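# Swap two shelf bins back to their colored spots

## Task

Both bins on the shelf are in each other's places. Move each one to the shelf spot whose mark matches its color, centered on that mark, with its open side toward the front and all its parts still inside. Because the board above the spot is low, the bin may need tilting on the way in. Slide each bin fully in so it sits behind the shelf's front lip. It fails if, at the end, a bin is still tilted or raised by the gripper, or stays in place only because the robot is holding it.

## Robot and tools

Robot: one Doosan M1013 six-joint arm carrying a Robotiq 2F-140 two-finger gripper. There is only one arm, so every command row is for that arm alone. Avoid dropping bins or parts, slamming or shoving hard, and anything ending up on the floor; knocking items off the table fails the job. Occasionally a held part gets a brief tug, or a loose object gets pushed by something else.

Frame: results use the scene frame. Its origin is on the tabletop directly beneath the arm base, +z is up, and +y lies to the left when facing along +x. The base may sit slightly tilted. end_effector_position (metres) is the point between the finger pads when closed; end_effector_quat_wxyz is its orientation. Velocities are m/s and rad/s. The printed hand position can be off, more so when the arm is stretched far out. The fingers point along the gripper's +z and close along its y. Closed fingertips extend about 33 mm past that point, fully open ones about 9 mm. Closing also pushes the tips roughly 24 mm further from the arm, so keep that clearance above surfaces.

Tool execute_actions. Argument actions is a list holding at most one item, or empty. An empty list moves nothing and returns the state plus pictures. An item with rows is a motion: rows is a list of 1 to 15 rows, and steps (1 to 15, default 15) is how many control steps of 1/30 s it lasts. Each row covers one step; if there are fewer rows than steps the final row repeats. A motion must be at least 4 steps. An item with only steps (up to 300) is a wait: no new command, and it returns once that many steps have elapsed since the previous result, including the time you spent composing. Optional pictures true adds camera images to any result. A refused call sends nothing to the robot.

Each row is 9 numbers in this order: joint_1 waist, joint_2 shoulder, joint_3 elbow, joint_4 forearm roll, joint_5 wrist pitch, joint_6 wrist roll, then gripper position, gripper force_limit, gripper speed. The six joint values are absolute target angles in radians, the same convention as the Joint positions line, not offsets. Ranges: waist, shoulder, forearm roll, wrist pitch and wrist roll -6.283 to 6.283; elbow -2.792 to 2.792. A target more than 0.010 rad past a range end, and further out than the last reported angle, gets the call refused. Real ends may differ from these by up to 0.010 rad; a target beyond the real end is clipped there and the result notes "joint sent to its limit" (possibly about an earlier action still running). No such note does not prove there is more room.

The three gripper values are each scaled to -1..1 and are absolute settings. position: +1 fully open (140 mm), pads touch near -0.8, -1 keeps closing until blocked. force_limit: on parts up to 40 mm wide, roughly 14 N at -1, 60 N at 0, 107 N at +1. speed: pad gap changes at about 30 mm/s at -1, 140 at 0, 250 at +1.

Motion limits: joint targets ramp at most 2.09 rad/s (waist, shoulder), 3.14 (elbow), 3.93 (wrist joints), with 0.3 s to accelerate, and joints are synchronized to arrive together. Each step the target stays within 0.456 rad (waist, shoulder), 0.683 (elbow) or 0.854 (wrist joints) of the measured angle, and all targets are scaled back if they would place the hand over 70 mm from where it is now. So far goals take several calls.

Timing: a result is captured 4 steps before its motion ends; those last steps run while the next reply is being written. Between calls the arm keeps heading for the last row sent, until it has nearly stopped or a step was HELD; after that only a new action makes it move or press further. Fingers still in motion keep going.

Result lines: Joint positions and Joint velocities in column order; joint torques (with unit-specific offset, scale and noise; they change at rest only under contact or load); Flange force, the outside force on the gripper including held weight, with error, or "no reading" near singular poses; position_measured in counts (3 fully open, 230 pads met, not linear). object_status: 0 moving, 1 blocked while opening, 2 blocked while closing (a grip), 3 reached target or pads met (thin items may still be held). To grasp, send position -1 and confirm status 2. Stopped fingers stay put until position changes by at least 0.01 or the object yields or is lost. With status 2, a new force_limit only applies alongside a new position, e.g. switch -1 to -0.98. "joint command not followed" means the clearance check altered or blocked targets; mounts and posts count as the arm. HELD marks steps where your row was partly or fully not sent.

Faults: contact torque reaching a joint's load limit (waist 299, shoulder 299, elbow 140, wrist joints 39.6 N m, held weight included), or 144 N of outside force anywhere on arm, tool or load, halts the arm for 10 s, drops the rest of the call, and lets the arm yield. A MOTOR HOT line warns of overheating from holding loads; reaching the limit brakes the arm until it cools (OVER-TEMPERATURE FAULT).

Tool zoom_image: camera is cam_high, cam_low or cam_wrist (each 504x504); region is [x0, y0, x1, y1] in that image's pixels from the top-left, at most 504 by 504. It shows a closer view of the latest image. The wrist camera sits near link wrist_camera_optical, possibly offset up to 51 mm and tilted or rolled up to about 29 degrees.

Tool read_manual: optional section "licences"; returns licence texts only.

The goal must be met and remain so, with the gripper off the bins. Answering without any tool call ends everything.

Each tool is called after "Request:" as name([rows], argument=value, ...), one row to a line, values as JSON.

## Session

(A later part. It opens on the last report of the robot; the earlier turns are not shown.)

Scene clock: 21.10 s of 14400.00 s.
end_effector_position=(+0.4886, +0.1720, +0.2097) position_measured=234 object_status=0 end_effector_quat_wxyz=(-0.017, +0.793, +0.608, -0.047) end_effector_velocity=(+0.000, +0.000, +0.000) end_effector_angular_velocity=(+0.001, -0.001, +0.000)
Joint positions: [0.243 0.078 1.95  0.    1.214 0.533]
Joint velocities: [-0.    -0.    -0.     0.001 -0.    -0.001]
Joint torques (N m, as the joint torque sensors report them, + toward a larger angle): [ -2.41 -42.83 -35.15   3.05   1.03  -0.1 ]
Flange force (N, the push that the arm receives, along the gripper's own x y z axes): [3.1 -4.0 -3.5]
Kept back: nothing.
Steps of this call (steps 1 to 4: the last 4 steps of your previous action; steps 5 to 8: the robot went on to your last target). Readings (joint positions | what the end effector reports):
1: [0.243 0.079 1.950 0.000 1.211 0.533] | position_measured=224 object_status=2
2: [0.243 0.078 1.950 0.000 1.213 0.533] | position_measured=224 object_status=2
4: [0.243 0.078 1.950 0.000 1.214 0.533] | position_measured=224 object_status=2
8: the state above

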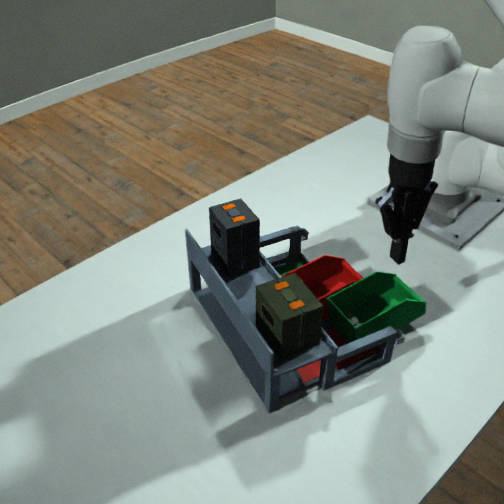

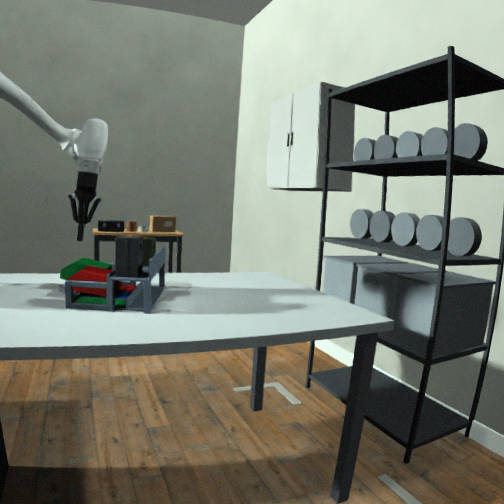

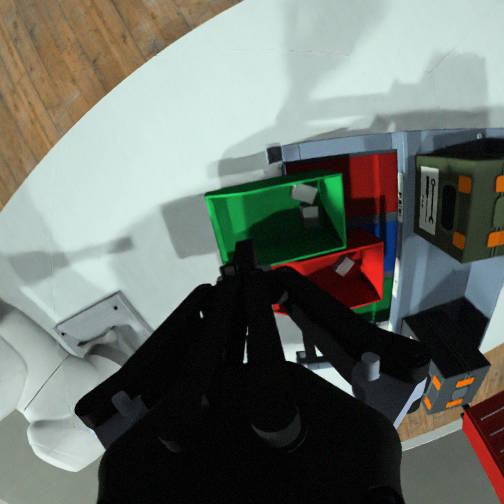

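Dropped (too shallow a grip).

Request:
execute_actions([
  {"rows":[[0.2432,0.078,1.9494,0,1.214,0.533,-0.4,1,-0.6]],"steps":15},
], pictures=true)

Request:
zoom_image(camera="cam_low", region=[40, 240, 160, 320])

Request:
zoom_image(camera="cam_high", region=[270, 230, 450, 390])

Scene clock: 21.60 s of 14400.00 s.
end_effector_position=(+0.4887, +0.1720, +0.2097) position_measured=196 object_status=0 end_effector_quat_wxyz=(-0.017, +0.793, +0.608, -0.047) end_effector_velocity=(+0.000, -0.000, +0.000) end_effector_angular_velocity=(+0.000, -0.001, +0.001)
Joint positions: [0.243 0.078 1.949 0.    1.214 0.533]
Joint velocities: [-0.    -0.    -0.    -0.    -0.    -0.001]
Joint torques (N m, as the joint torque sensors report them, + toward a larger angle): [ -1.38 -41.68 -34.82   3.28   0.71   0.35]
Flange force (N, the push that the arm receives, along the gripper's own x y z axes): [0.3 -2.7 -4.3]
Steps of this call (steps 1 to 4: the robot went on to your last target; steps 5 to 15: the first 11 steps of this action). Readings (joint positions | what the end effector reports):
5: [0.243 0.078 1.949 0.000 1.214 0.533] | position_measured=234 object_status=0
6: [0.243 0.078 1.949 0.000 1.214 0.533] | position_measured=234 object_status=0
8: [0.243 0.078 1.949 0.000 1.214 0.533] | position_measured=224 object_status=0
12: [0.243 0.078 1.949 0.000 1.214 0.533] | position_measured=208 object_status=0
15: the state above

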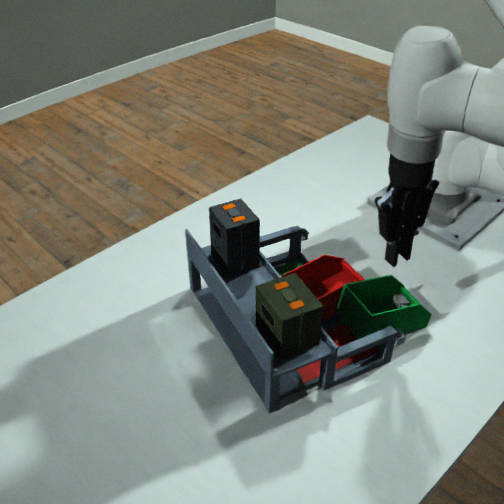

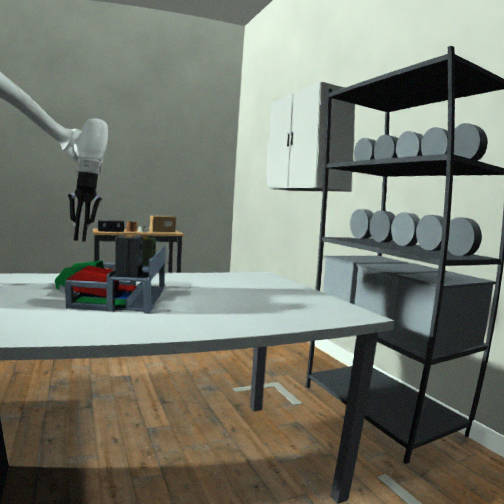

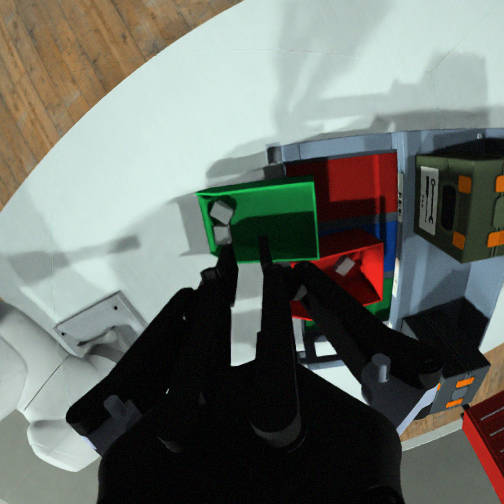

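Region (40, 240, 160, 320) of cam_low's 504x504 image, scaled by 4.200, with more detail than that image has.

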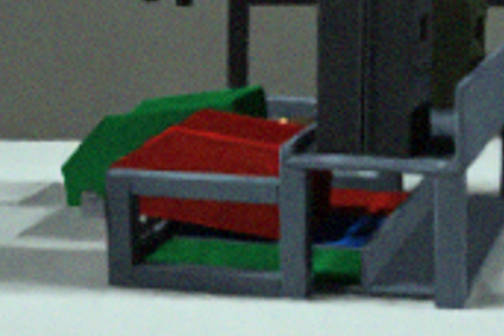

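Region (270, 230, 450, 390) of cam_high's 504x504 image, scaled by 2.800, with more detail than that image has.

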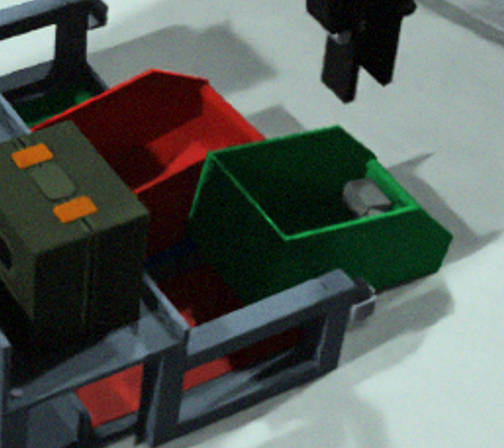

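Request:
execute_actions([
  {"rows":[[0.339,-0.03,2.17,0,1.0,0.629,-0.4,1,-0.6]],"steps":15},
])

Request:
execute_actions([
  {"rows":[[0.339,0.012,2.205,0,0.925,0.629,-0.4,1,-0.6]],"steps":15},
], pictures=true)

Scene clock: 22.13 s of 14400.00 s.
end_effector_position=(+0.4106, +0.1949, +0.1550) position_measured=179 object_status=3 end_effector_quat_wxyz=(+0.002, +0.794, +0.609, +0.000) end_effector_velocity=(+0.005, +0.002, +0.001) end_effector_angular_velocity=(+0.005, -0.013, -0.003)
Joint positions: [ 0.339 -0.03   2.169 -0.     1.     0.629]
Joint velocities: [ 0.    -0.001 -0.001  0.    -0.013  0.003]
Joint torques (N m, as the joint torque sensors report them, + toward a larger angle): [ -2.29 -25.22 -35.83   3.54   0.87   0.09]
Flange force (N, the push that the arm receives, along the gripper's own x y z axes): [-0.9 5.0 -3.3]
Steps of this call (steps 1 to 4: the last 4 steps of your previous action; step 5: the robot went on to your last target; steps 6 to 16: the first 11 steps of this action). Readings (joint positions | what the end effector reports):
6: [0.243 0.078 1.949 0.000 1.214 0.533] | position_measured=179 object_status=0
7: [0.245 0.076 1.955 0.000 1.208 0.535] | position_measured=179 object_status=0
9: [0.264 0.054 1.999 0.000 1.165 0.555] | position_measured=179 object_status=0
13: [0.327 -0.017 2.144 -0.000 1.026 0.617] | position_measured=179 object_status=3
16: the state above

Scene clock: 22.63 s of 14400.00 s.
end_effector_position=(+0.4110, +0.1950, +0.1195) position_measured=179 object_status=3 end_effector_quat_wxyz=(+0.002, +0.794, +0.608, -0.001) end_effector_velocity=(+0.000, -0.000, +0.000) end_effector_angular_velocity=(+0.000, -0.001, +0.001)
Joint positions: [ 0.339  0.012  2.205 -0.     0.925  0.629]
Joint velocities: [ 0.    -0.001  0.    -0.    -0.    -0.   ]
Joint torques (N m, as the joint torque sensors report them, + toward a larger angle): [ -0.01 -32.41 -30.43   2.79   0.45  -0.35]
Flange force (N, the push that the arm receives, along the gripper's own x y z axes): [0.8 -0.6 -5.6]
Steps of this call (steps 1 to 4: the last 4 steps of your previous action; steps 5 to 15: the first 11 steps of this action). Readings (joint positions | what the end effector reports):
5: [0.339 -0.030 2.170 -0.000 1.000 0.629] | position_measured=179 object_status=3
6: [0.339 -0.027 2.173 -0.000 0.993 0.629] | position_measured=179 object_status=3
8: [0.339 -0.001 2.195 -0.000 0.947 0.629] | position_measured=179 object_status=3
12: [0.339 0.012 2.205 -0.000 0.925 0.629] | position_measured=179 object_status=3
15: the state above

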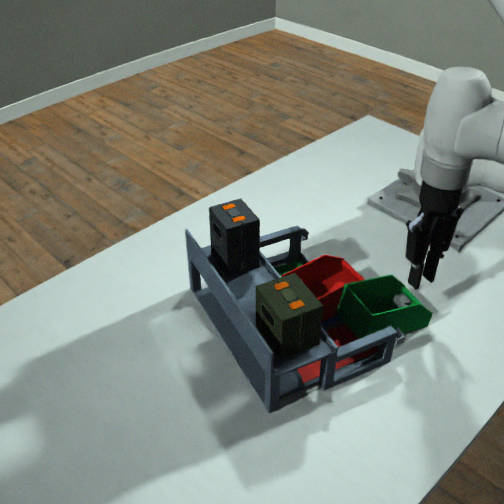

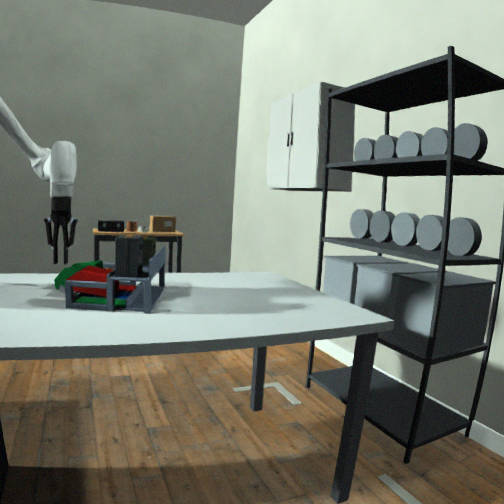

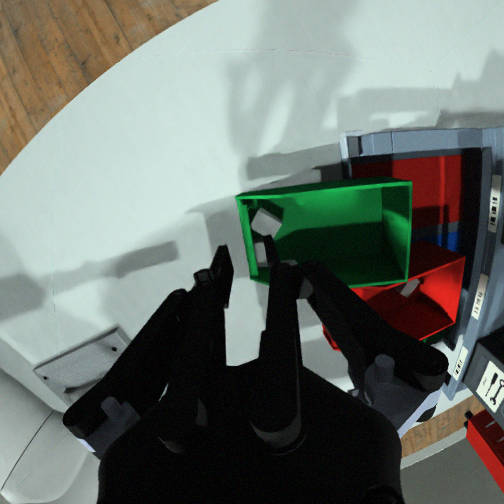

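Request:
execute_actions([
  {"rows":[[0.38,-0.024,2.2407,0,0.925,0.67,-0.78,0,0]],"steps":12},
])

Request:
execute_actions([
  {"rows":[[0.38,0.074,2.3065,0,0.761,0.67,-0.78,0,0]],"steps":15},
])

Request:
execute_actions([
  {"rows":[[0.368,0.084,2.295,0,0.763,0.658,-0.78,0,0],[0.368,0.084,2.295,0,0.763,0.658,-0.78,0,0],[0.368,0.084,2.295,0,0.763,0.658,-0.78,0,0],[0.356,0.094,2.283,0,0.765,0.646,-0.78,0,0],[0.356,0.094,2.283,0,0.765,0.646,-0.78,0,0],[0.356,0.094,2.283,0,0.765,0.646,-0.78,0,0],[0.344,0.105,2.27,0,0.767,0.634,-0.78,0,0],[0.344,0.105,2.27,0,0.767,0.634,-0.78,0,0],[0.344,0.105,2.27,0,0.767,0.634,-0.78,0,0],[0.332,0.115,2.258,0,0.769,0.622,-0.78,0,0],[0.332,0.115,2.258,0,0.769,0.622,-0.78,0,0],[0.332,0.115,2.258,0,0.769,0.622,-0.78,0,0],[0.32,0.126,2.245,0,0.771,0.61,-0.78,0,0]],"steps":15},
])

Request:
execute_actions([
  {"steps":8},
], pictures=true)

Scene clock: 23.30 s of 14400.00 s.
end_effector_position=(+0.3826, +0.2030, +0.1197) position_measured=226 object_status=0 end_effector_quat_wxyz=(+0.002, +0.794, +0.608, -0.000) end_effector_velocity=(+0.001, +0.000, +0.001) end_effector_angular_velocity=(+0.001, -0.002, -0.001)
Joint positions: [ 0.38  -0.024  2.241 -0.     0.925  0.67 ]
Joint velocities: [ 0.    -0.    -0.001 -0.    -0.     0.001]
Joint torques (N m, as the joint torque sensors report them, + toward a larger angle): [ -3.17 -28.56 -29.75   2.49   0.69  -0.38]
Flange force (N, the push that the arm receives, along the gripper's own x y z axes): [7.8 -3.3 -4.7]
Steps of this call (steps 1 to 4: the last 4 steps of your previous action; steps 5 to 12: the robot went on to your last target; steps 13 to 20: the first 8 steps of this action). Readings (joint positions | what the end effector reports):
13: [0.339 0.012 2.205 -0.000 0.925 0.629] | position_measured=179 object_status=0
14: [0.343 0.009 2.208 -0.000 0.925 0.633] | position_measured=182 object_status=0
16: [0.368 -0.013 2.230 -0.000 0.925 0.658] | position_measured=197 object_status=0
20: the state above

Scene clock: 23.80 s of 14400.00 s.
end_effector_position=(+0.3825, +0.2027, +0.0497) position_measured=227 object_status=3 end_effector_quat_wxyz=(+0.002, +0.794, +0.608, -0.001) end_effector_velocity=(+0.000, +0.000, +0.000) end_effector_angular_velocity=(+0.000, -0.001, +0.000)
Joint positions: [0.38  0.074 2.306 0.    0.761 0.67 ]
Joint velocities: [ 0.    -0.001 -0.    -0.     0.    -0.   ]
Joint torques (N m, as the joint torque sensors report them, + toward a larger angle): [ -1.47 -35.79 -25.29   2.83   0.72   0.1 ]
Flange force (N, the push that the arm receives, along the gripper's own x y z axes): [5.3 1.8 0.3]
Steps of this call (steps 1 to 4: the last 4 steps of your previous action; steps 5 to 15: the first 11 steps of this action). Readings (joint positions | what the end effector reports):
5: [0.380 -0.024 2.241 -0.000 0.925 0.670] | position_measured=227 object_status=0
6: [0.380 -0.021 2.243 0.000 0.919 0.670] | position_measured=227 object_status=3
8: [0.380 0.009 2.263 0.000 0.869 0.670] | position_measured=227 object_status=3
12: [0.380 0.074 2.306 0.000 0.763 0.670] | position_measured=227 object_status=3
15: the state above

Scene clock: 24.30 s of 14400.00 s.
end_effector_position=(+0.4119, +0.1956, +0.0502) position_measured=227 object_status=3 end_effector_quat_wxyz=(+0.002, +0.794, +0.608, -0.001) end_effector_velocity=(+0.135, -0.036, +0.003) end_effector_angular_velocity=(+0.000, -0.001, +0.012)
Joint positions: [0.34  0.108 2.266 0.    0.768 0.63 ]
Joint velocities: [-0.181  0.151 -0.185 -0.     0.033 -0.193]
Joint torques (N m, as the joint torque sensors report them, + toward a larger angle): [-21.14 -15.83 -38.19   3.6   -0.43  -0.08]
Flange force (N, the push that the arm receives, along the gripper's own x y z axes): [11.2 -6.0 -3.8]
Steps of this call (steps 1 to 4: the last 4 steps of your previous action; steps 5 to 15: the first 11 steps of this action). Readings (joint positions | what the end effector reports):
5: [0.380 0.074 2.306 0.000 0.761 0.670] | position_measured=227 object_status=3
6: [0.376 0.077 2.304 0.000 0.761 0.667] | position_measured=227 object_status=3
8: [0.368 0.084 2.295 0.000 0.763 0.659] | position_measured=227 object_status=3
12: [0.352 0.097 2.279 0.000 0.766 0.642] | position_measured=227 object_status=3
15: the state above

Scene clock: 24.57 s of 14400.00 s.
end_effector_position=(+0.4274, +0.1915, +0.0502) position_measured=227 object_status=3 end_effector_quat_wxyz=(+0.002, +0.794, +0.608, -0.001) end_effector_velocity=(+0.001, +0.000, +0.001) end_effector_angular_velocity=(+0.000, -0.001, +0.001)
Joint positions: [0.32  0.126 2.245 0.    0.771 0.61 ]
Joint velocities: [-0.    -0.    -0.001 -0.     0.001 -0.001]
Joint torques (N m, as the joint torque sensors report them, + toward a larger angle): [ -3.85 -40.21 -26.22   2.39   0.88   0.02]
Flange force (N, the push that the arm receives, along the gripper's own x y z axes): [7.7 -3.1 -3.3]
Kept back: nothing.
Steps of this call (steps 1 to 4: the last 4 steps of your previous action; steps 5 to 8: the robot went on to your last target). Readings (joint positions | what the end effector reports):
1: [0.334 0.113 2.260 0.000 0.769 0.624] | position_measured=227 object_status=3
2: [0.332 0.115 2.258 0.000 0.769 0.622] | position_measured=227 object_status=3
4: [0.323 0.124 2.248 0.000 0.771 0.612] | position_measured=227 object_status=3
8: the state above

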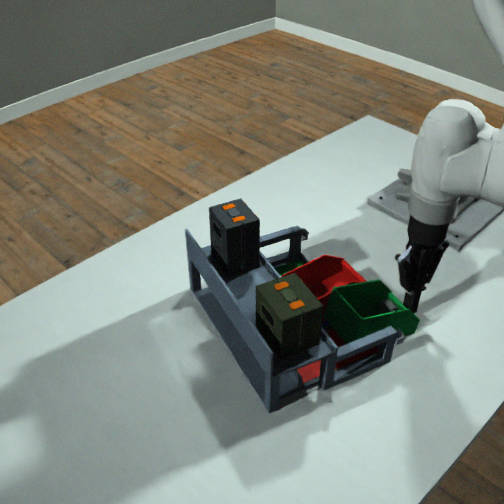

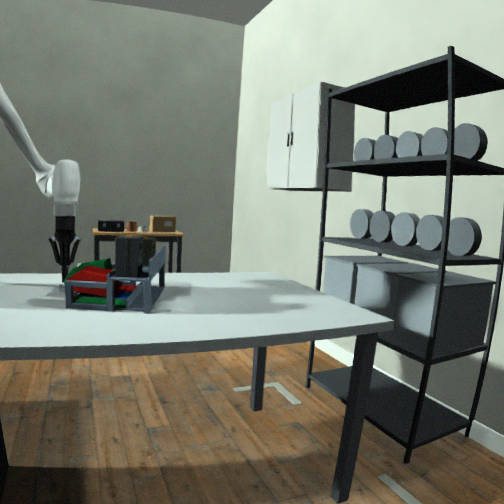

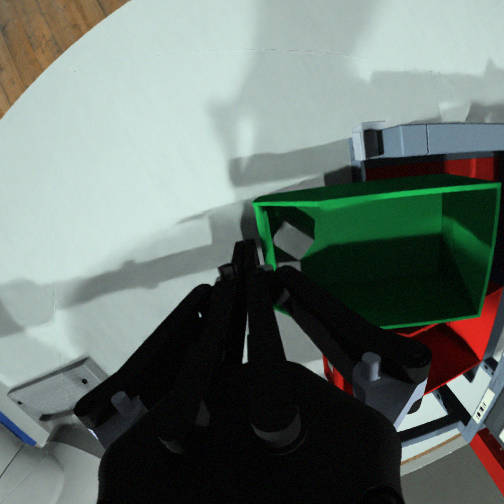

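Request:
execute_actions([
  {"rows":[[0.308,0.131,2.229,0,0.782,0.598,-0.78,0,0],[0.308,0.131,2.229,0,0.782,0.598,-0.78,0,0],[0.308,0.131,2.229,0,0.782,0.598,-0.78,0,0],[0.297,0.136,2.213,0,0.793,0.587,-0.78,0,0],[0.297,0.136,2.213,0,0.793,0.587,-0.78,0,0],[0.297,0.136,2.213,0,0.793,0.587,-0.78,0,0],[0.286,0.141,2.197,0,0.804,0.576,-0.78,0,0],[0.286,0.141,2.197,0,0.804,0.576,-0.78,0,0],[0.286,0.141,2.197,0,0.804,0.576,-0.78,0,0],[0.275,0.147,2.18,0,0.815,0.565,-0.78,0,0]],"steps":15},
])

Request:
execute_actions([
  {"steps":20},
], pictures=true)

Scene clock: 25.10 s of 14400.00 s.
end_effector_position=(+0.4578, +0.1828, +0.0633) position_measured=227 object_status=3 end_effector_quat_wxyz=(+0.001, +0.794, +0.608, -0.001) end_effector_velocity=(+0.148, -0.040, +0.063) end_effector_angular_velocity=(-0.001, +0.004, +0.011)
Joint positions: [ 0.282  0.143  2.192 -0.     0.808  0.572]
Joint velocities: [-0.17   0.093 -0.268 -0.     0.179 -0.18 ]
Joint torques (N m, as the joint torque sensors report them, + toward a larger angle): [-17.37 -31.12 -47.76   4.12  -0.46   0.35]
Flange force (N, the push that the arm receives, along the gripper's own x y z axes): [1.7 -1.9 -1.9]
Steps of this call (steps 1 to 5: the robot went on to your last target; steps 6 to 16: the first 11 steps of this action). Readings (joint positions | what the end effector reports):
6: [0.320 0.126 2.245 0.000 0.771 0.610] | position_measured=227 object_status=3
7: [0.316 0.127 2.240 -0.000 0.775 0.606] | position_measured=227 object_status=3
9: [0.308 0.131 2.229 -0.000 0.782 0.598] | position_measured=227 object_status=3
13: [0.293 0.138 2.208 -0.000 0.797 0.583] | position_measured=227 object_status=3
16: the state above

Scene clock: 25.77 s of 14400.00 s.
end_effector_position=(+0.4644, +0.1811, +0.0661) position_measured=227 object_status=3 end_effector_quat_wxyz=(+0.002, +0.794, +0.608, -0.001) end_effector_velocity=(+0.001, +0.000, +0.001) end_effector_angular_velocity=(+0.000, -0.002, +0.001)
Joint positions: [0.275 0.147 2.18  0.    0.815 0.565]
Joint velocities: [ 0.    -0.001 -0.001 -0.     0.    -0.001]
Joint torques (N m, as the joint torque sensors report them, + toward a larger angle): [ -3.07 -46.19 -28.95   2.4    0.77   0.18]
Flange force (N, the push that the arm receives, along the gripper's own x y z axes): [6.5 -0.4 1.3]
Kept back: nothing.
Steps of this call (steps 1 to 4: the last 4 steps of your previous action; steps 5 to 20: the robot went on to your last target). Readings (joint positions | what the end effector reports):
1: [0.277 0.146 2.183 0.000 0.813 0.567] | position_measured=227 object_status=3
2: [0.275 0.147 2.180 0.000 0.814 0.565] | position_measured=227 object_status=3
4: [0.275 0.147 2.180 0.000 0.815 0.565] | position_measured=227 object_status=3
8: [0.275 0.147 2.180 0.000 0.815 0.565] | position_measured=227 object_status=3
20: the state above

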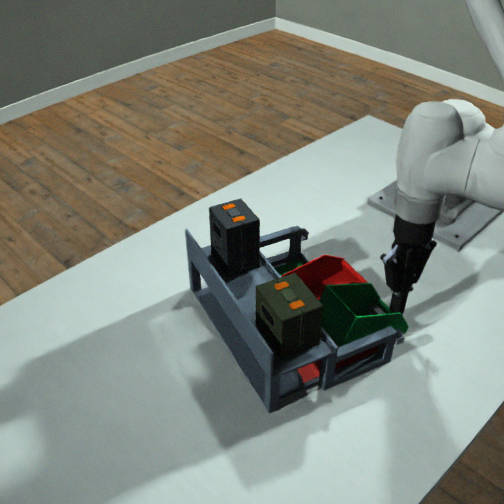

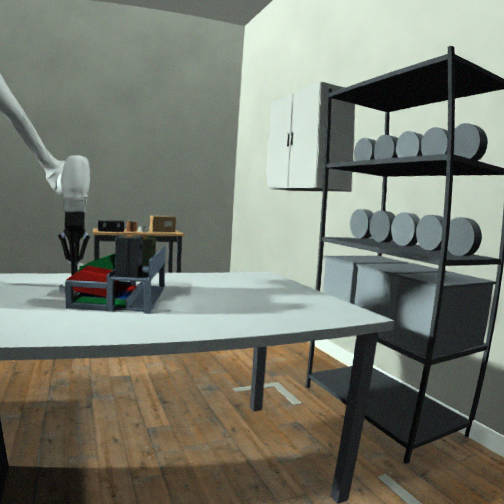

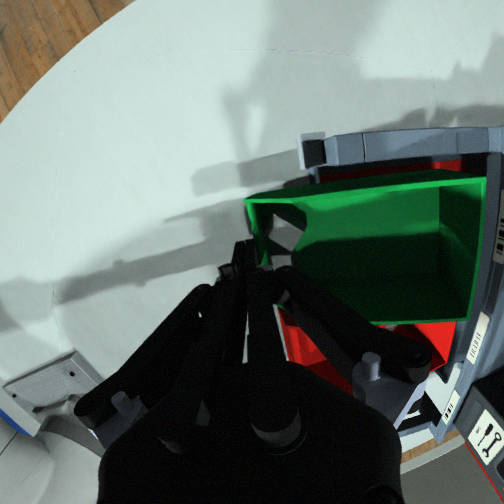

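Request:
execute_actions([
  {"rows":[[0.285,-0.02,2.09,0,1.07,0.575,-0.78,0,0]],"steps":15},
])

Request:
execute_actions([
  {"rows":[[0.23,0.1826,1.8643,0,1.095,0.52,-0.78,0,0]],"steps":15},
])

Request:
execute_actions([
  {"steps":8},
], pictures=true)

Request:
zoom_image(camera="cam_low", region=[40, 230, 160, 320])

Scene clock: 26.43 s of 14400.00 s.
end_effector_position=(+0.4453, +0.1806, +0.1881) position_measured=227 object_status=3 end_effector_quat_wxyz=(+0.002, +0.794, +0.608, +0.000) end_effector_velocity=(-0.015, -0.003, +0.046) end_effector_angular_velocity=(-0.001, +0.001, -0.000)
Joint positions: [ 0.285 -0.02   2.09  -0.     1.068  0.575]
Joint velocities: [ 0.004 -0.065 -0.03  -0.001  0.096  0.004]
Joint torques (N m, as the joint torque sensors report them, + toward a larger angle): [ -8.     8.79 -21.46   1.73  -0.13   0.36]
Flange force (N, the push that the arm receives, along the gripper's own x y z axes): [1.6 0.2 -0.7]
Steps of this call (steps 1 to 9: the robot went on to your last target; steps 10 to 20: the first 11 steps of this action). Readings (joint positions | what the end effector reports):
10: [0.275 0.147 2.180 0.000 0.815 0.565] | position_measured=227 object_status=3
11: [0.275 0.144 2.178 -0.000 0.821 0.565] | position_measured=227 object_status=3
13: [0.277 0.114 2.162 -0.000 0.866 0.566] | position_measured=227 object_status=3
17: [0.283 0.018 2.110 -0.000 1.012 0.572] | position_measured=227 object_status=3
20: the state above

Scene clock: 26.93 s of 14400.00 s.
end_effector_position=(+0.5756, +0.1888, +0.1900) position_measured=227 object_status=3 end_effector_quat_wxyz=(+0.002, +0.794, +0.608, -0.001) end_effector_velocity=(+0.192, +0.002, -0.018) end_effector_angular_velocity=(-0.002, +0.009, -0.006)
Joint positions: [ 0.232  0.176  1.872 -0.     1.094  0.522]
Joint velocities: [-0.078  0.295 -0.321  0.     0.036 -0.073]
Joint torques (N m, as the joint torque sensors report them, + toward a larger angle): [ 14.59 -86.09 -27.47   3.15   1.56  -0.02]
Flange force (N, the push that the arm receives, along the gripper's own x y z axes): [-4.2 -2.0 -3.3]
Steps of this call (steps 1 to 4: the last 4 steps of your previous action; steps 5 to 15: the first 11 steps of this action). Readings (joint positions | what the end effector reports):
5: [0.285 -0.020 2.090 -0.000 1.070 0.575] | position_measured=227 object_status=3
6: [0.284 -0.016 2.086 -0.000 1.071 0.574] | position_measured=227 object_status=3
8: [0.275 0.013 2.053 -0.000 1.074 0.563] | position_measured=227 object_status=3
12: [0.247 0.118 1.936 -0.000 1.087 0.536] | position_measured=227 object_status=3
15: the state above

Scene clock: 27.20 s of 14400.00 s.
end_effector_position=(+0.5803, +0.1889, +0.1898) position_measured=227 object_status=3 end_effector_quat_wxyz=(+0.002, +0.794, +0.608, -0.001) end_effector_velocity=(+0.001, +0.000, +0.001) end_effector_angular_velocity=(+0.001, -0.001, -0.001)
Joint positions: [ 0.23   0.183  1.864 -0.     1.095  0.52 ]
Joint velocities: [-0.    -0.    -0.001  0.    -0.     0.001]
Joint torques (N m, as the joint torque sensors report them, + toward a larger angle): [ -0.19 -52.87 -35.54   3.43   0.76   0.19]
Flange force (N, the push that the arm receives, along the gripper's own x y z axes): [-1.3 -1.4 -2.4]
Kept back: nothing.
Steps of this call (steps 1 to 4: the last 4 steps of your previous action; steps 5 to 8: the robot went on to your last target). Readings (joint positions | what the end effector reports):
1: [0.230 0.182 1.866 -0.000 1.095 0.520] | position_measured=227 object_status=3
2: [0.230 0.183 1.865 -0.000 1.095 0.520] | position_measured=227 object_status=3
4: [0.230 0.183 1.865 -0.000 1.095 0.520] | position_measured=227 object_status=3
8: the state above

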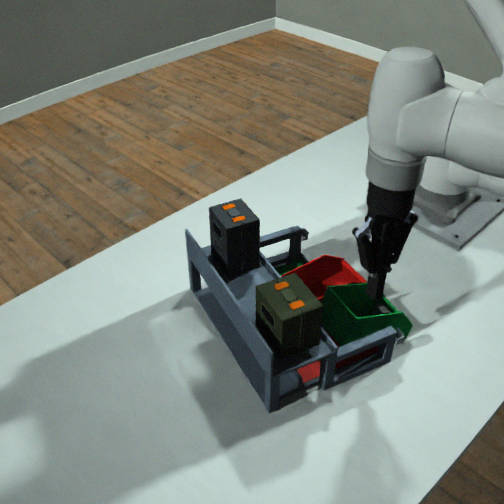

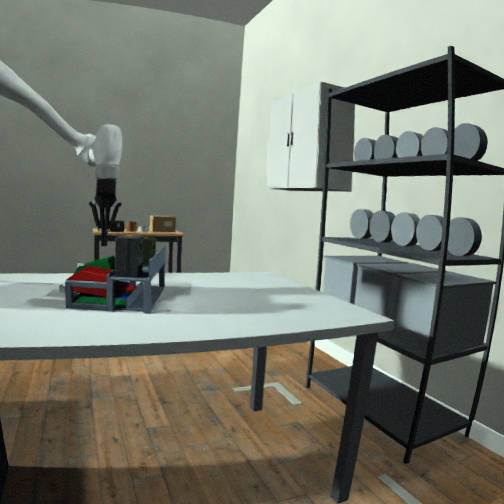

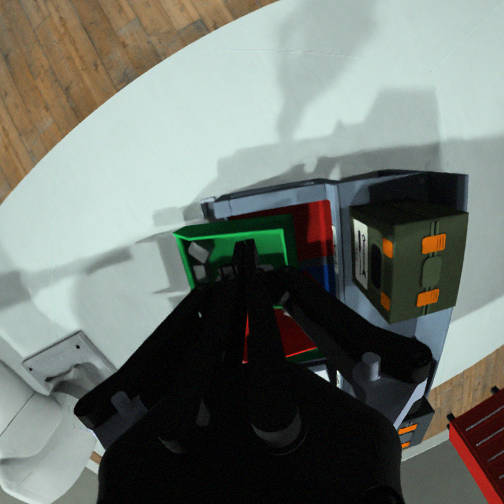

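Region (40, 230, 160, 320) of cam_low's 504x504 image, scaled by 4.200, with more detail than that image has; it fills the top 378 rows of this view, and the rest is white.

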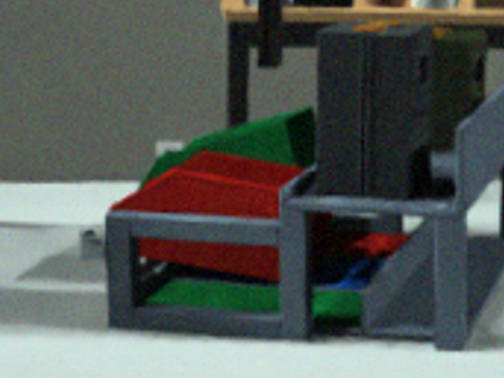

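Request:
execute_actions([
  {"rows":[[0.23,0.2,1.885,0,1.057,0.52,-0.78,0,0],[0.23,0.2,1.885,0,1.057,0.52,-0.78,0,0],[0.23,0.2,1.885,0,1.057,0.52,-0.78,0,0],[0.23,0.21,1.897,0,1.035,0.52,-0.78,0,0],[0.23,0.21,1.897,0,1.035,0.52,-0.78,0,0],[0.23,0.21,1.897,0,1.035,0.52,-0.78,0,0],[0.23,0.2205,1.9094,0,1.012,0.52,-0.78,0,0],[0.23,0.2205,1.9094,0,1.012,0.52,-0.78,0,0],[0.23,0.2205,1.9094,0,1.012,0.52,-0.78,0,0],[0.23,0.229,1.919,0,0.994,0.52,-0.78,0,0]],"steps":15},
])

Request:
execute_actions([
  {"steps":25},
], pictures=true)

Request:
zoom_image(camera="cam_low", region=[40, 230, 160, 320])

Scene clock: 28.83 s of 14400.00 s.
end_effector_position=(+0.5807, +0.1889, +0.1416) position_measured=227 object_status=3 end_effector_quat_wxyz=(+0.002, +0.794, +0.608, -0.000) end_effector_velocity=(+0.011, +0.002, -0.145) end_effector_angular_velocity=(+0.012, -0.045, +0.000)
Joint positions: [0.23  0.223 1.913 0.    1.005 0.52 ]
Joint velocities: [ 0.     0.127  0.142 -0.    -0.316  0.   ]
Joint torques (N m, as the joint torque sensors report them, + toward a larger angle): [ -6.34 -18.63 -13.04   1.28   0.92   0.37]
Flange force (N, the push that the arm receives, along the gripper's own x y z axes): [5.1 0.4 -10.0]
Steps of this call (steps 1 to 15: the robot went on to your last target; steps 16 to 38: nothing new was sent; steps 39 to 49: the first 11 steps of this action). Readings (joint positions | what the end effector reports):
39: [0.230 0.183 1.864 0.000 1.095 0.520] | position_measured=227 object_status=3
40: [0.230 0.185 1.867 0.000 1.088 0.520] | position_measured=227 object_status=3
42: [0.230 0.199 1.884 0.000 1.060 0.520] | position_measured=227 object_status=3
46: [0.230 0.213 1.900 0.000 1.028 0.520] | position_measured=227 object_status=3
49: the state above

Scene clock: 29.67 s of 14400.00 s.
end_effector_position=(+0.5801, +0.1887, +0.1352) position_measured=227 object_status=3 end_effector_quat_wxyz=(+0.002, +0.794, +0.608, -0.001) end_effector_velocity=(-0.000, -0.000, +0.000) end_effector_angular_velocity=(+0.000, -0.001, -0.001)
Joint positions: [ 0.23   0.229  1.919 -0.     0.994  0.52 ]
Joint velocities: [-0.    -0.001  0.     0.    -0.     0.001]
Joint torques (N m, as the joint torque sensors report them, + toward a larger angle): [ -2.73 -56.74 -32.65   2.96   0.37  -0.15]
Flange force (N, the push that the arm receives, along the gripper's own x y z axes): [4.6 -1.0 -3.2]
Kept back: nothing.
Steps of this call (steps 1 to 4: the last 4 steps of your previous action; steps 5 to 25: the robot went on to your last target). Readings (joint positions | what the end effector reports):
1: [0.230 0.228 1.917 0.000 0.997 0.520] | position_measured=227 object_status=3
2: [0.230 0.229 1.919 -0.000 0.995 0.520] | position_measured=227 object_status=3
4: [0.230 0.229 1.919 -0.000 0.994 0.520] | position_measured=227 object_status=3
8: [0.230 0.229 1.919 -0.000 0.994 0.520] | position_measured=227 object_status=3
25: the state above

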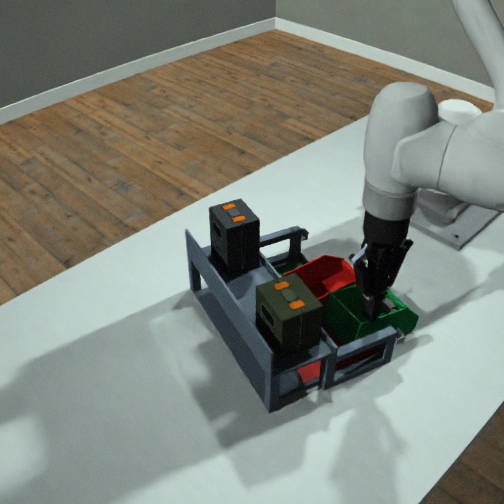

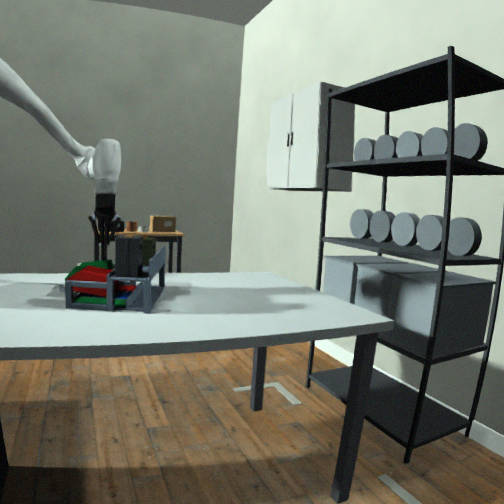

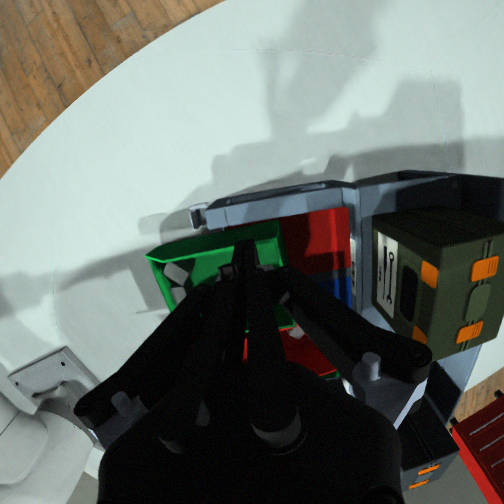

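Region (40, 230, 160, 320) of cam_low's 504x504 image, scaled by 4.200, with more detail than that image has; it fills the top 378 rows of this view, and the rest is white.

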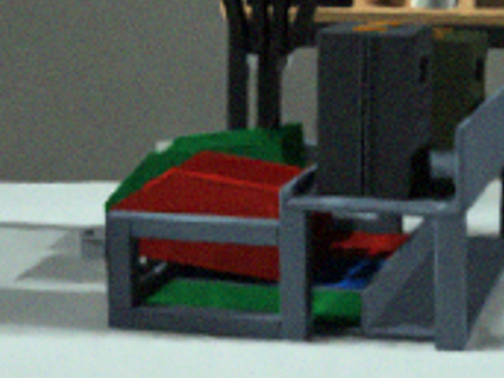

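Request:
execute_actions([
  {"rows":[[0.227,0.239,1.916,0,0.987,0.517,-0.78,0,0],[0.227,0.239,1.916,0,0.987,0.517,-0.78,0,0],[0.227,0.239,1.916,0,0.987,0.517,-0.78,0,0],[0.224,0.248,1.913,0,0.981,0.514,-0.78,0,0],[0.224,0.248,1.913,0,0.981,0.514,-0.78,0,0],[0.224,0.248,1.913,0,0.981,0.514,-0.78,0,0],[0.221,0.258,1.91,0,0.974,0.511,-0.78,0,0],[0.221,0.258,1.91,0,0.974,0.511,-0.78,0,0],[0.221,0.258,1.91,0,0.974,0.511,-0.78,0,0],[0.218,0.267,1.9075,0,0.967,0.508,-0.78,0,0]],"steps":15},
])

Request:
execute_actions([
  {"steps":25},
], pictures=true)

Request:
zoom_image(camera="cam_low", region=[40, 230, 160, 320])

Scene clock: 30.27 s of 14400.00 s.
end_effector_position=(+0.5943, +0.1859, +0.1200) position_measured=227 object_status=3 end_effector_quat_wxyz=(+0.002, +0.794, +0.608, -0.001) end_effector_velocity=(+0.073, -0.012, -0.066) end_effector_angular_velocity=(+0.008, -0.030, +0.004)
Joint positions: [ 0.22   0.261  1.909 -0.     0.971  0.51 ]
Joint velocities: [-0.047  0.143 -0.049  0.    -0.125 -0.051]
Joint torques (N m, as the joint torque sensors report them, + toward a larger angle): [-10.44 -24.14 -23.77   2.71   0.7    0.34]
Flange force (N, the push that the arm receives, along the gripper's own x y z axes): [2.5 3.0 -15.1]
Steps of this call (steps 1 to 7: the robot went on to your last target; steps 8 to 18: the first 11 steps of this action). Readings (joint positions | what the end effector reports):
8: [0.230 0.229 1.919 -0.000 0.994 0.520] | position_measured=227 object_status=3
9: [0.229 0.232 1.918 -0.000 0.992 0.519] | position_measured=227 object_status=3
11: [0.227 0.239 1.916 -0.000 0.987 0.517] | position_measured=227 object_status=3
15: [0.223 0.251 1.912 -0.000 0.979 0.513] | position_measured=227 object_status=3
18: the state above

Scene clock: 31.10 s of 14400.00 s.
end_effector_position=(+0.5967, +0.1853, +0.1171) position_measured=227 object_status=3 end_effector_quat_wxyz=(+0.002, +0.794, +0.608, -0.001) end_effector_velocity=(-0.000, -0.000, -0.000) end_effector_angular_velocity=(-0.000, +0.000, -0.001)
Joint positions: [ 0.218  0.267  1.907 -0.     0.967  0.508]
Joint velocities: [-0.     0.     0.    -0.     0.     0.001]
Joint torques (N m, as the joint torque sensors report them, + toward a larger angle): [ -1.05 -32.65  -8.54   2.48   2.81   0.03]
Flange force (N, the push that the arm receives, along the gripper's own x y z axes): [4.9 5.4 -44.9]
Kept back: nothing.
Steps of this call (steps 1 to 4: the last 4 steps of your previous action; steps 5 to 15: the robot went on to your last target; steps 16 to 25: nothing new was sent). Readings (joint positions | what the end effector reports):
1: [0.218 0.266 1.908 -0.000 0.968 0.508] | position_measured=227 object_status=3
2: [0.218 0.267 1.907 -0.000 0.967 0.508] | position_measured=227 object_status=3
4: [0.218 0.267 1.907 -0.000 0.967 0.508] | position_measured=227 object_status=3
8: [0.218 0.267 1.907 -0.000 0.967 0.508] | position_measured=227 object_status=3
25: the state above
The arm was judged still, so your last target was given up. Only a new action makes it travel on or press farther. Fingers that are still opening or closing keep moving.

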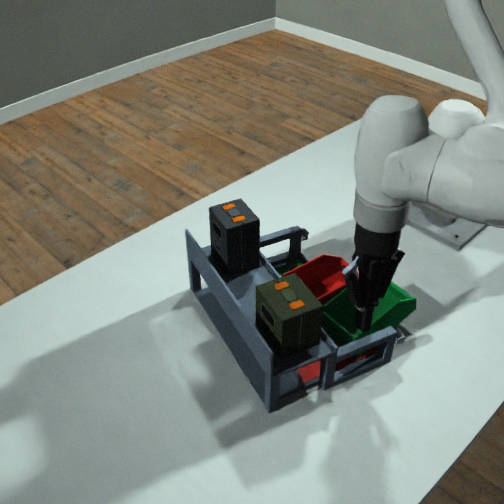

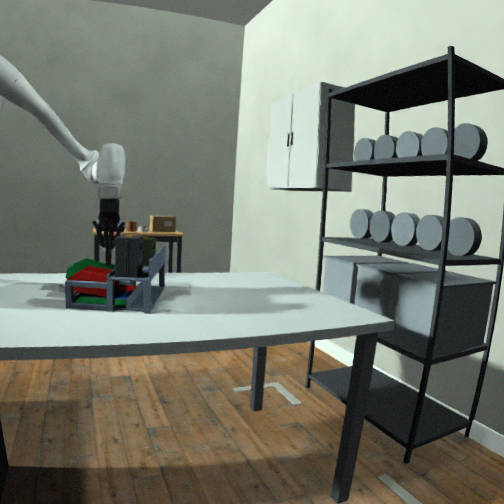

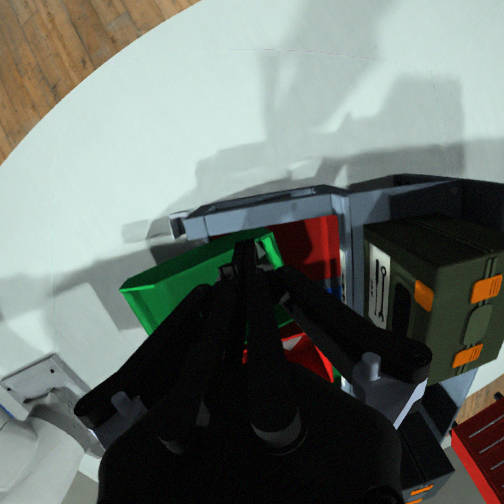

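Region (40, 230, 160, 320) of cam_low's 504x504 image, scaled by 4.200, with more detail than that image has; it fills the top 378 rows of this view, and the rest is white.

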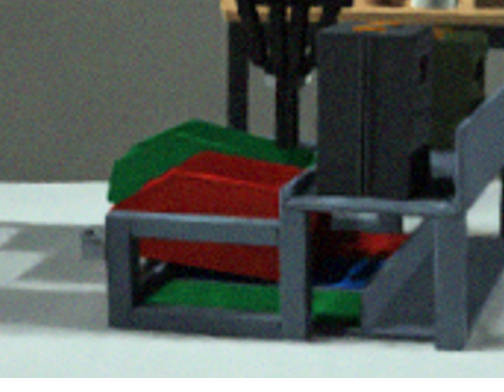

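Request:
execute_actions([
  {"rows":[[0.218,0.25,1.9,0,0.99,0.508,-0.78,0,0],[0.218,0.25,1.9,0,0.99,0.508,-0.78,0,0],[0.218,0.25,1.9,0,0.99,0.508,-0.78,0,0],[0.218,0.25,1.9,0,0.99,0.508,-0.78,0,0],[0.225,0.19,1.86,0,1.09,0.51,-0.78,0,0]],"steps":15},
])

Request:
execute_actions([
  {"rows":[[0.2655,0.1,2.0,0,1.19,0.555,-0.4,1,-0.3]],"steps":15},
])

Request:
execute_actions([
  {"rows":[[0.2655,0.1326,2.0363,0,1.1227,0.555,-0.4,1,-0.3]],"steps":15},
], pictures=true)

Scene clock: 31.70 s of 14400.00 s.
end_effector_position=(+0.5857, +0.1872, +0.1878) position_measured=227 object_status=3 end_effector_quat_wxyz=(+0.002, +0.792, +0.610, +0.001) end_effector_velocity=(-0.010, -0.002, +0.003) end_effector_angular_velocity=(-0.006, +0.025, -0.003)
Joint positions: [0.225 0.19  1.86  0.    1.089 0.51 ]
Joint velocities: [ 0.001 -0.005  0.001  0.     0.03   0.004]
Joint torques (N m, as the joint torque sensors report them, + toward a larger angle): [ -9.11 -13.14 -19.78   1.37   0.15   0.59]
Flange force (N, the push that the arm receives, along the gripper's own x y z axes): [3.3 2.3 0.7]
Steps of this call (steps 1 to 7: nothing new was sent; steps 8 to 18: the first 11 steps of this action). Readings (joint positions | what the end effector reports):
8: [0.218 0.267 1.907 -0.000 0.967 0.508] | position_measured=227 object_status=3
9: [0.218 0.264 1.907 -0.000 0.972 0.508] | position_measured=227 object_status=3
11: [0.218 0.251 1.901 0.000 0.989 0.508] | position_measured=227 object_status=3
15: [0.221 0.218 1.878 0.000 1.045 0.508] | position_measured=227 object_status=3
18: the state above

Scene clock: 32.20 s of 14400.00 s.
end_effector_position=(+0.4644, +0.1766, +0.1748) position_measured=179 object_status=0 end_effector_quat_wxyz=(-0.024, +0.791, +0.607, -0.070) end_effector_velocity=(-0.001, -0.000, -0.001) end_effector_angular_velocity=(-0.001, +0.003, +0.000)
Joint positions: [ 0.266  0.1    2.    -0.     1.19   0.555]
Joint velocities: [-0.     0.     0.002 -0.     0.002 -0.   ]
Joint torques (N m, as the joint torque sensors report them, + toward a larger angle): [ -2.71 -46.14 -34.04   3.15   1.18  -0.15]
Flange force (N, the push that the arm receives, along the gripper's own x y z axes): [6.0 -0.5 -0.6]
Steps of this call (steps 1 to 4: the last 4 steps of your previous action; steps 5 to 15: the first 11 steps of this action). Readings (joint positions | what the end effector reports):
5: [0.225 0.190 1.860 0.000 1.090 0.510] | position_measured=227 object_status=0
6: [0.226 0.187 1.866 0.000 1.094 0.512] | position_measured=225 object_status=0
8: [0.239 0.160 1.908 0.000 1.125 0.526] | position_measured=213 object_status=0
12: [0.263 0.105 1.992 -0.000 1.185 0.553] | position_measured=190 object_status=0
15: the state above

Scene clock: 32.70 s of 14400.00 s.
end_effector_position=(+0.4631, +0.1761, +0.1398) position_measured=179 object_status=3 end_effector_quat_wxyz=(-0.025, +0.791, +0.607, -0.071) end_effector_velocity=(+0.001, +0.000, +0.000) end_effector_angular_velocity=(+0.000, -0.002, -0.000)
Joint positions: [ 0.266  0.133  2.036 -0.     1.123  0.555]
Joint velocities: [-0.    -0.    -0.001 -0.    -0.001  0.001]
Joint torques (N m, as the joint torque sensors report them, + toward a larger angle): [ -5.61 -48.15 -32.13   2.83   0.59   0.  ]
Flange force (N, the push that the arm receives, along the gripper's own x y z axes): [10.7 -3.2 -2.6]
Steps of this call (steps 1 to 4: the last 4 steps of your previous action; steps 5 to 15: the first 11 steps of this action). Readings (joint positions | what the end effector reports):
5: [0.266 0.100 2.000 -0.000 1.190 0.555] | position_measured=179 object_status=3
6: [0.266 0.103 2.003 -0.000 1.183 0.555] | position_measured=179 object_status=3
8: [0.266 0.125 2.028 -0.000 1.139 0.555] | position_measured=179 object_status=3
12: [0.266 0.133 2.036 -0.000 1.123 0.555] | position_measured=179 object_status=3
15: the state above

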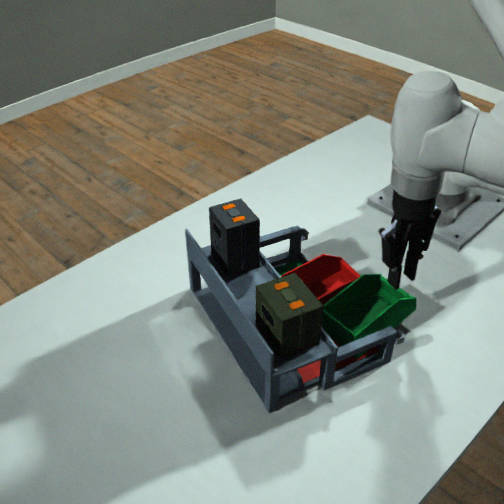

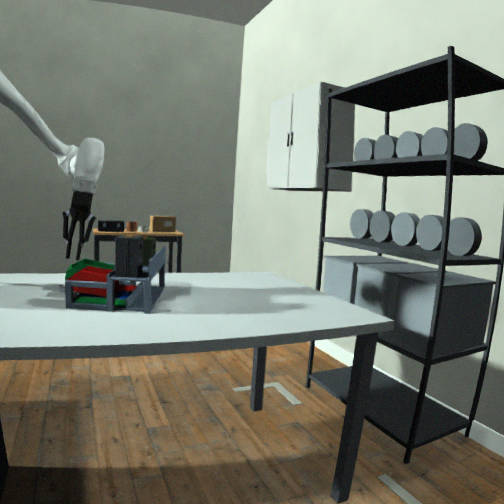

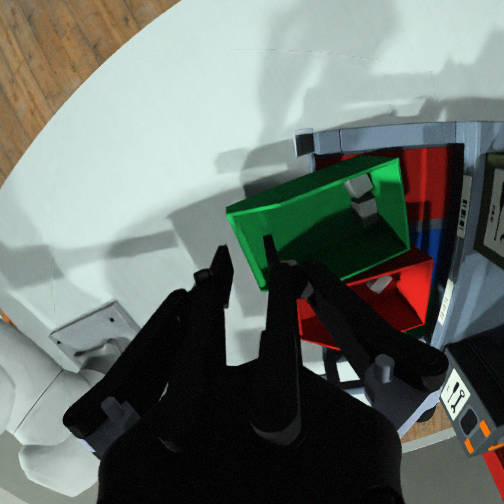

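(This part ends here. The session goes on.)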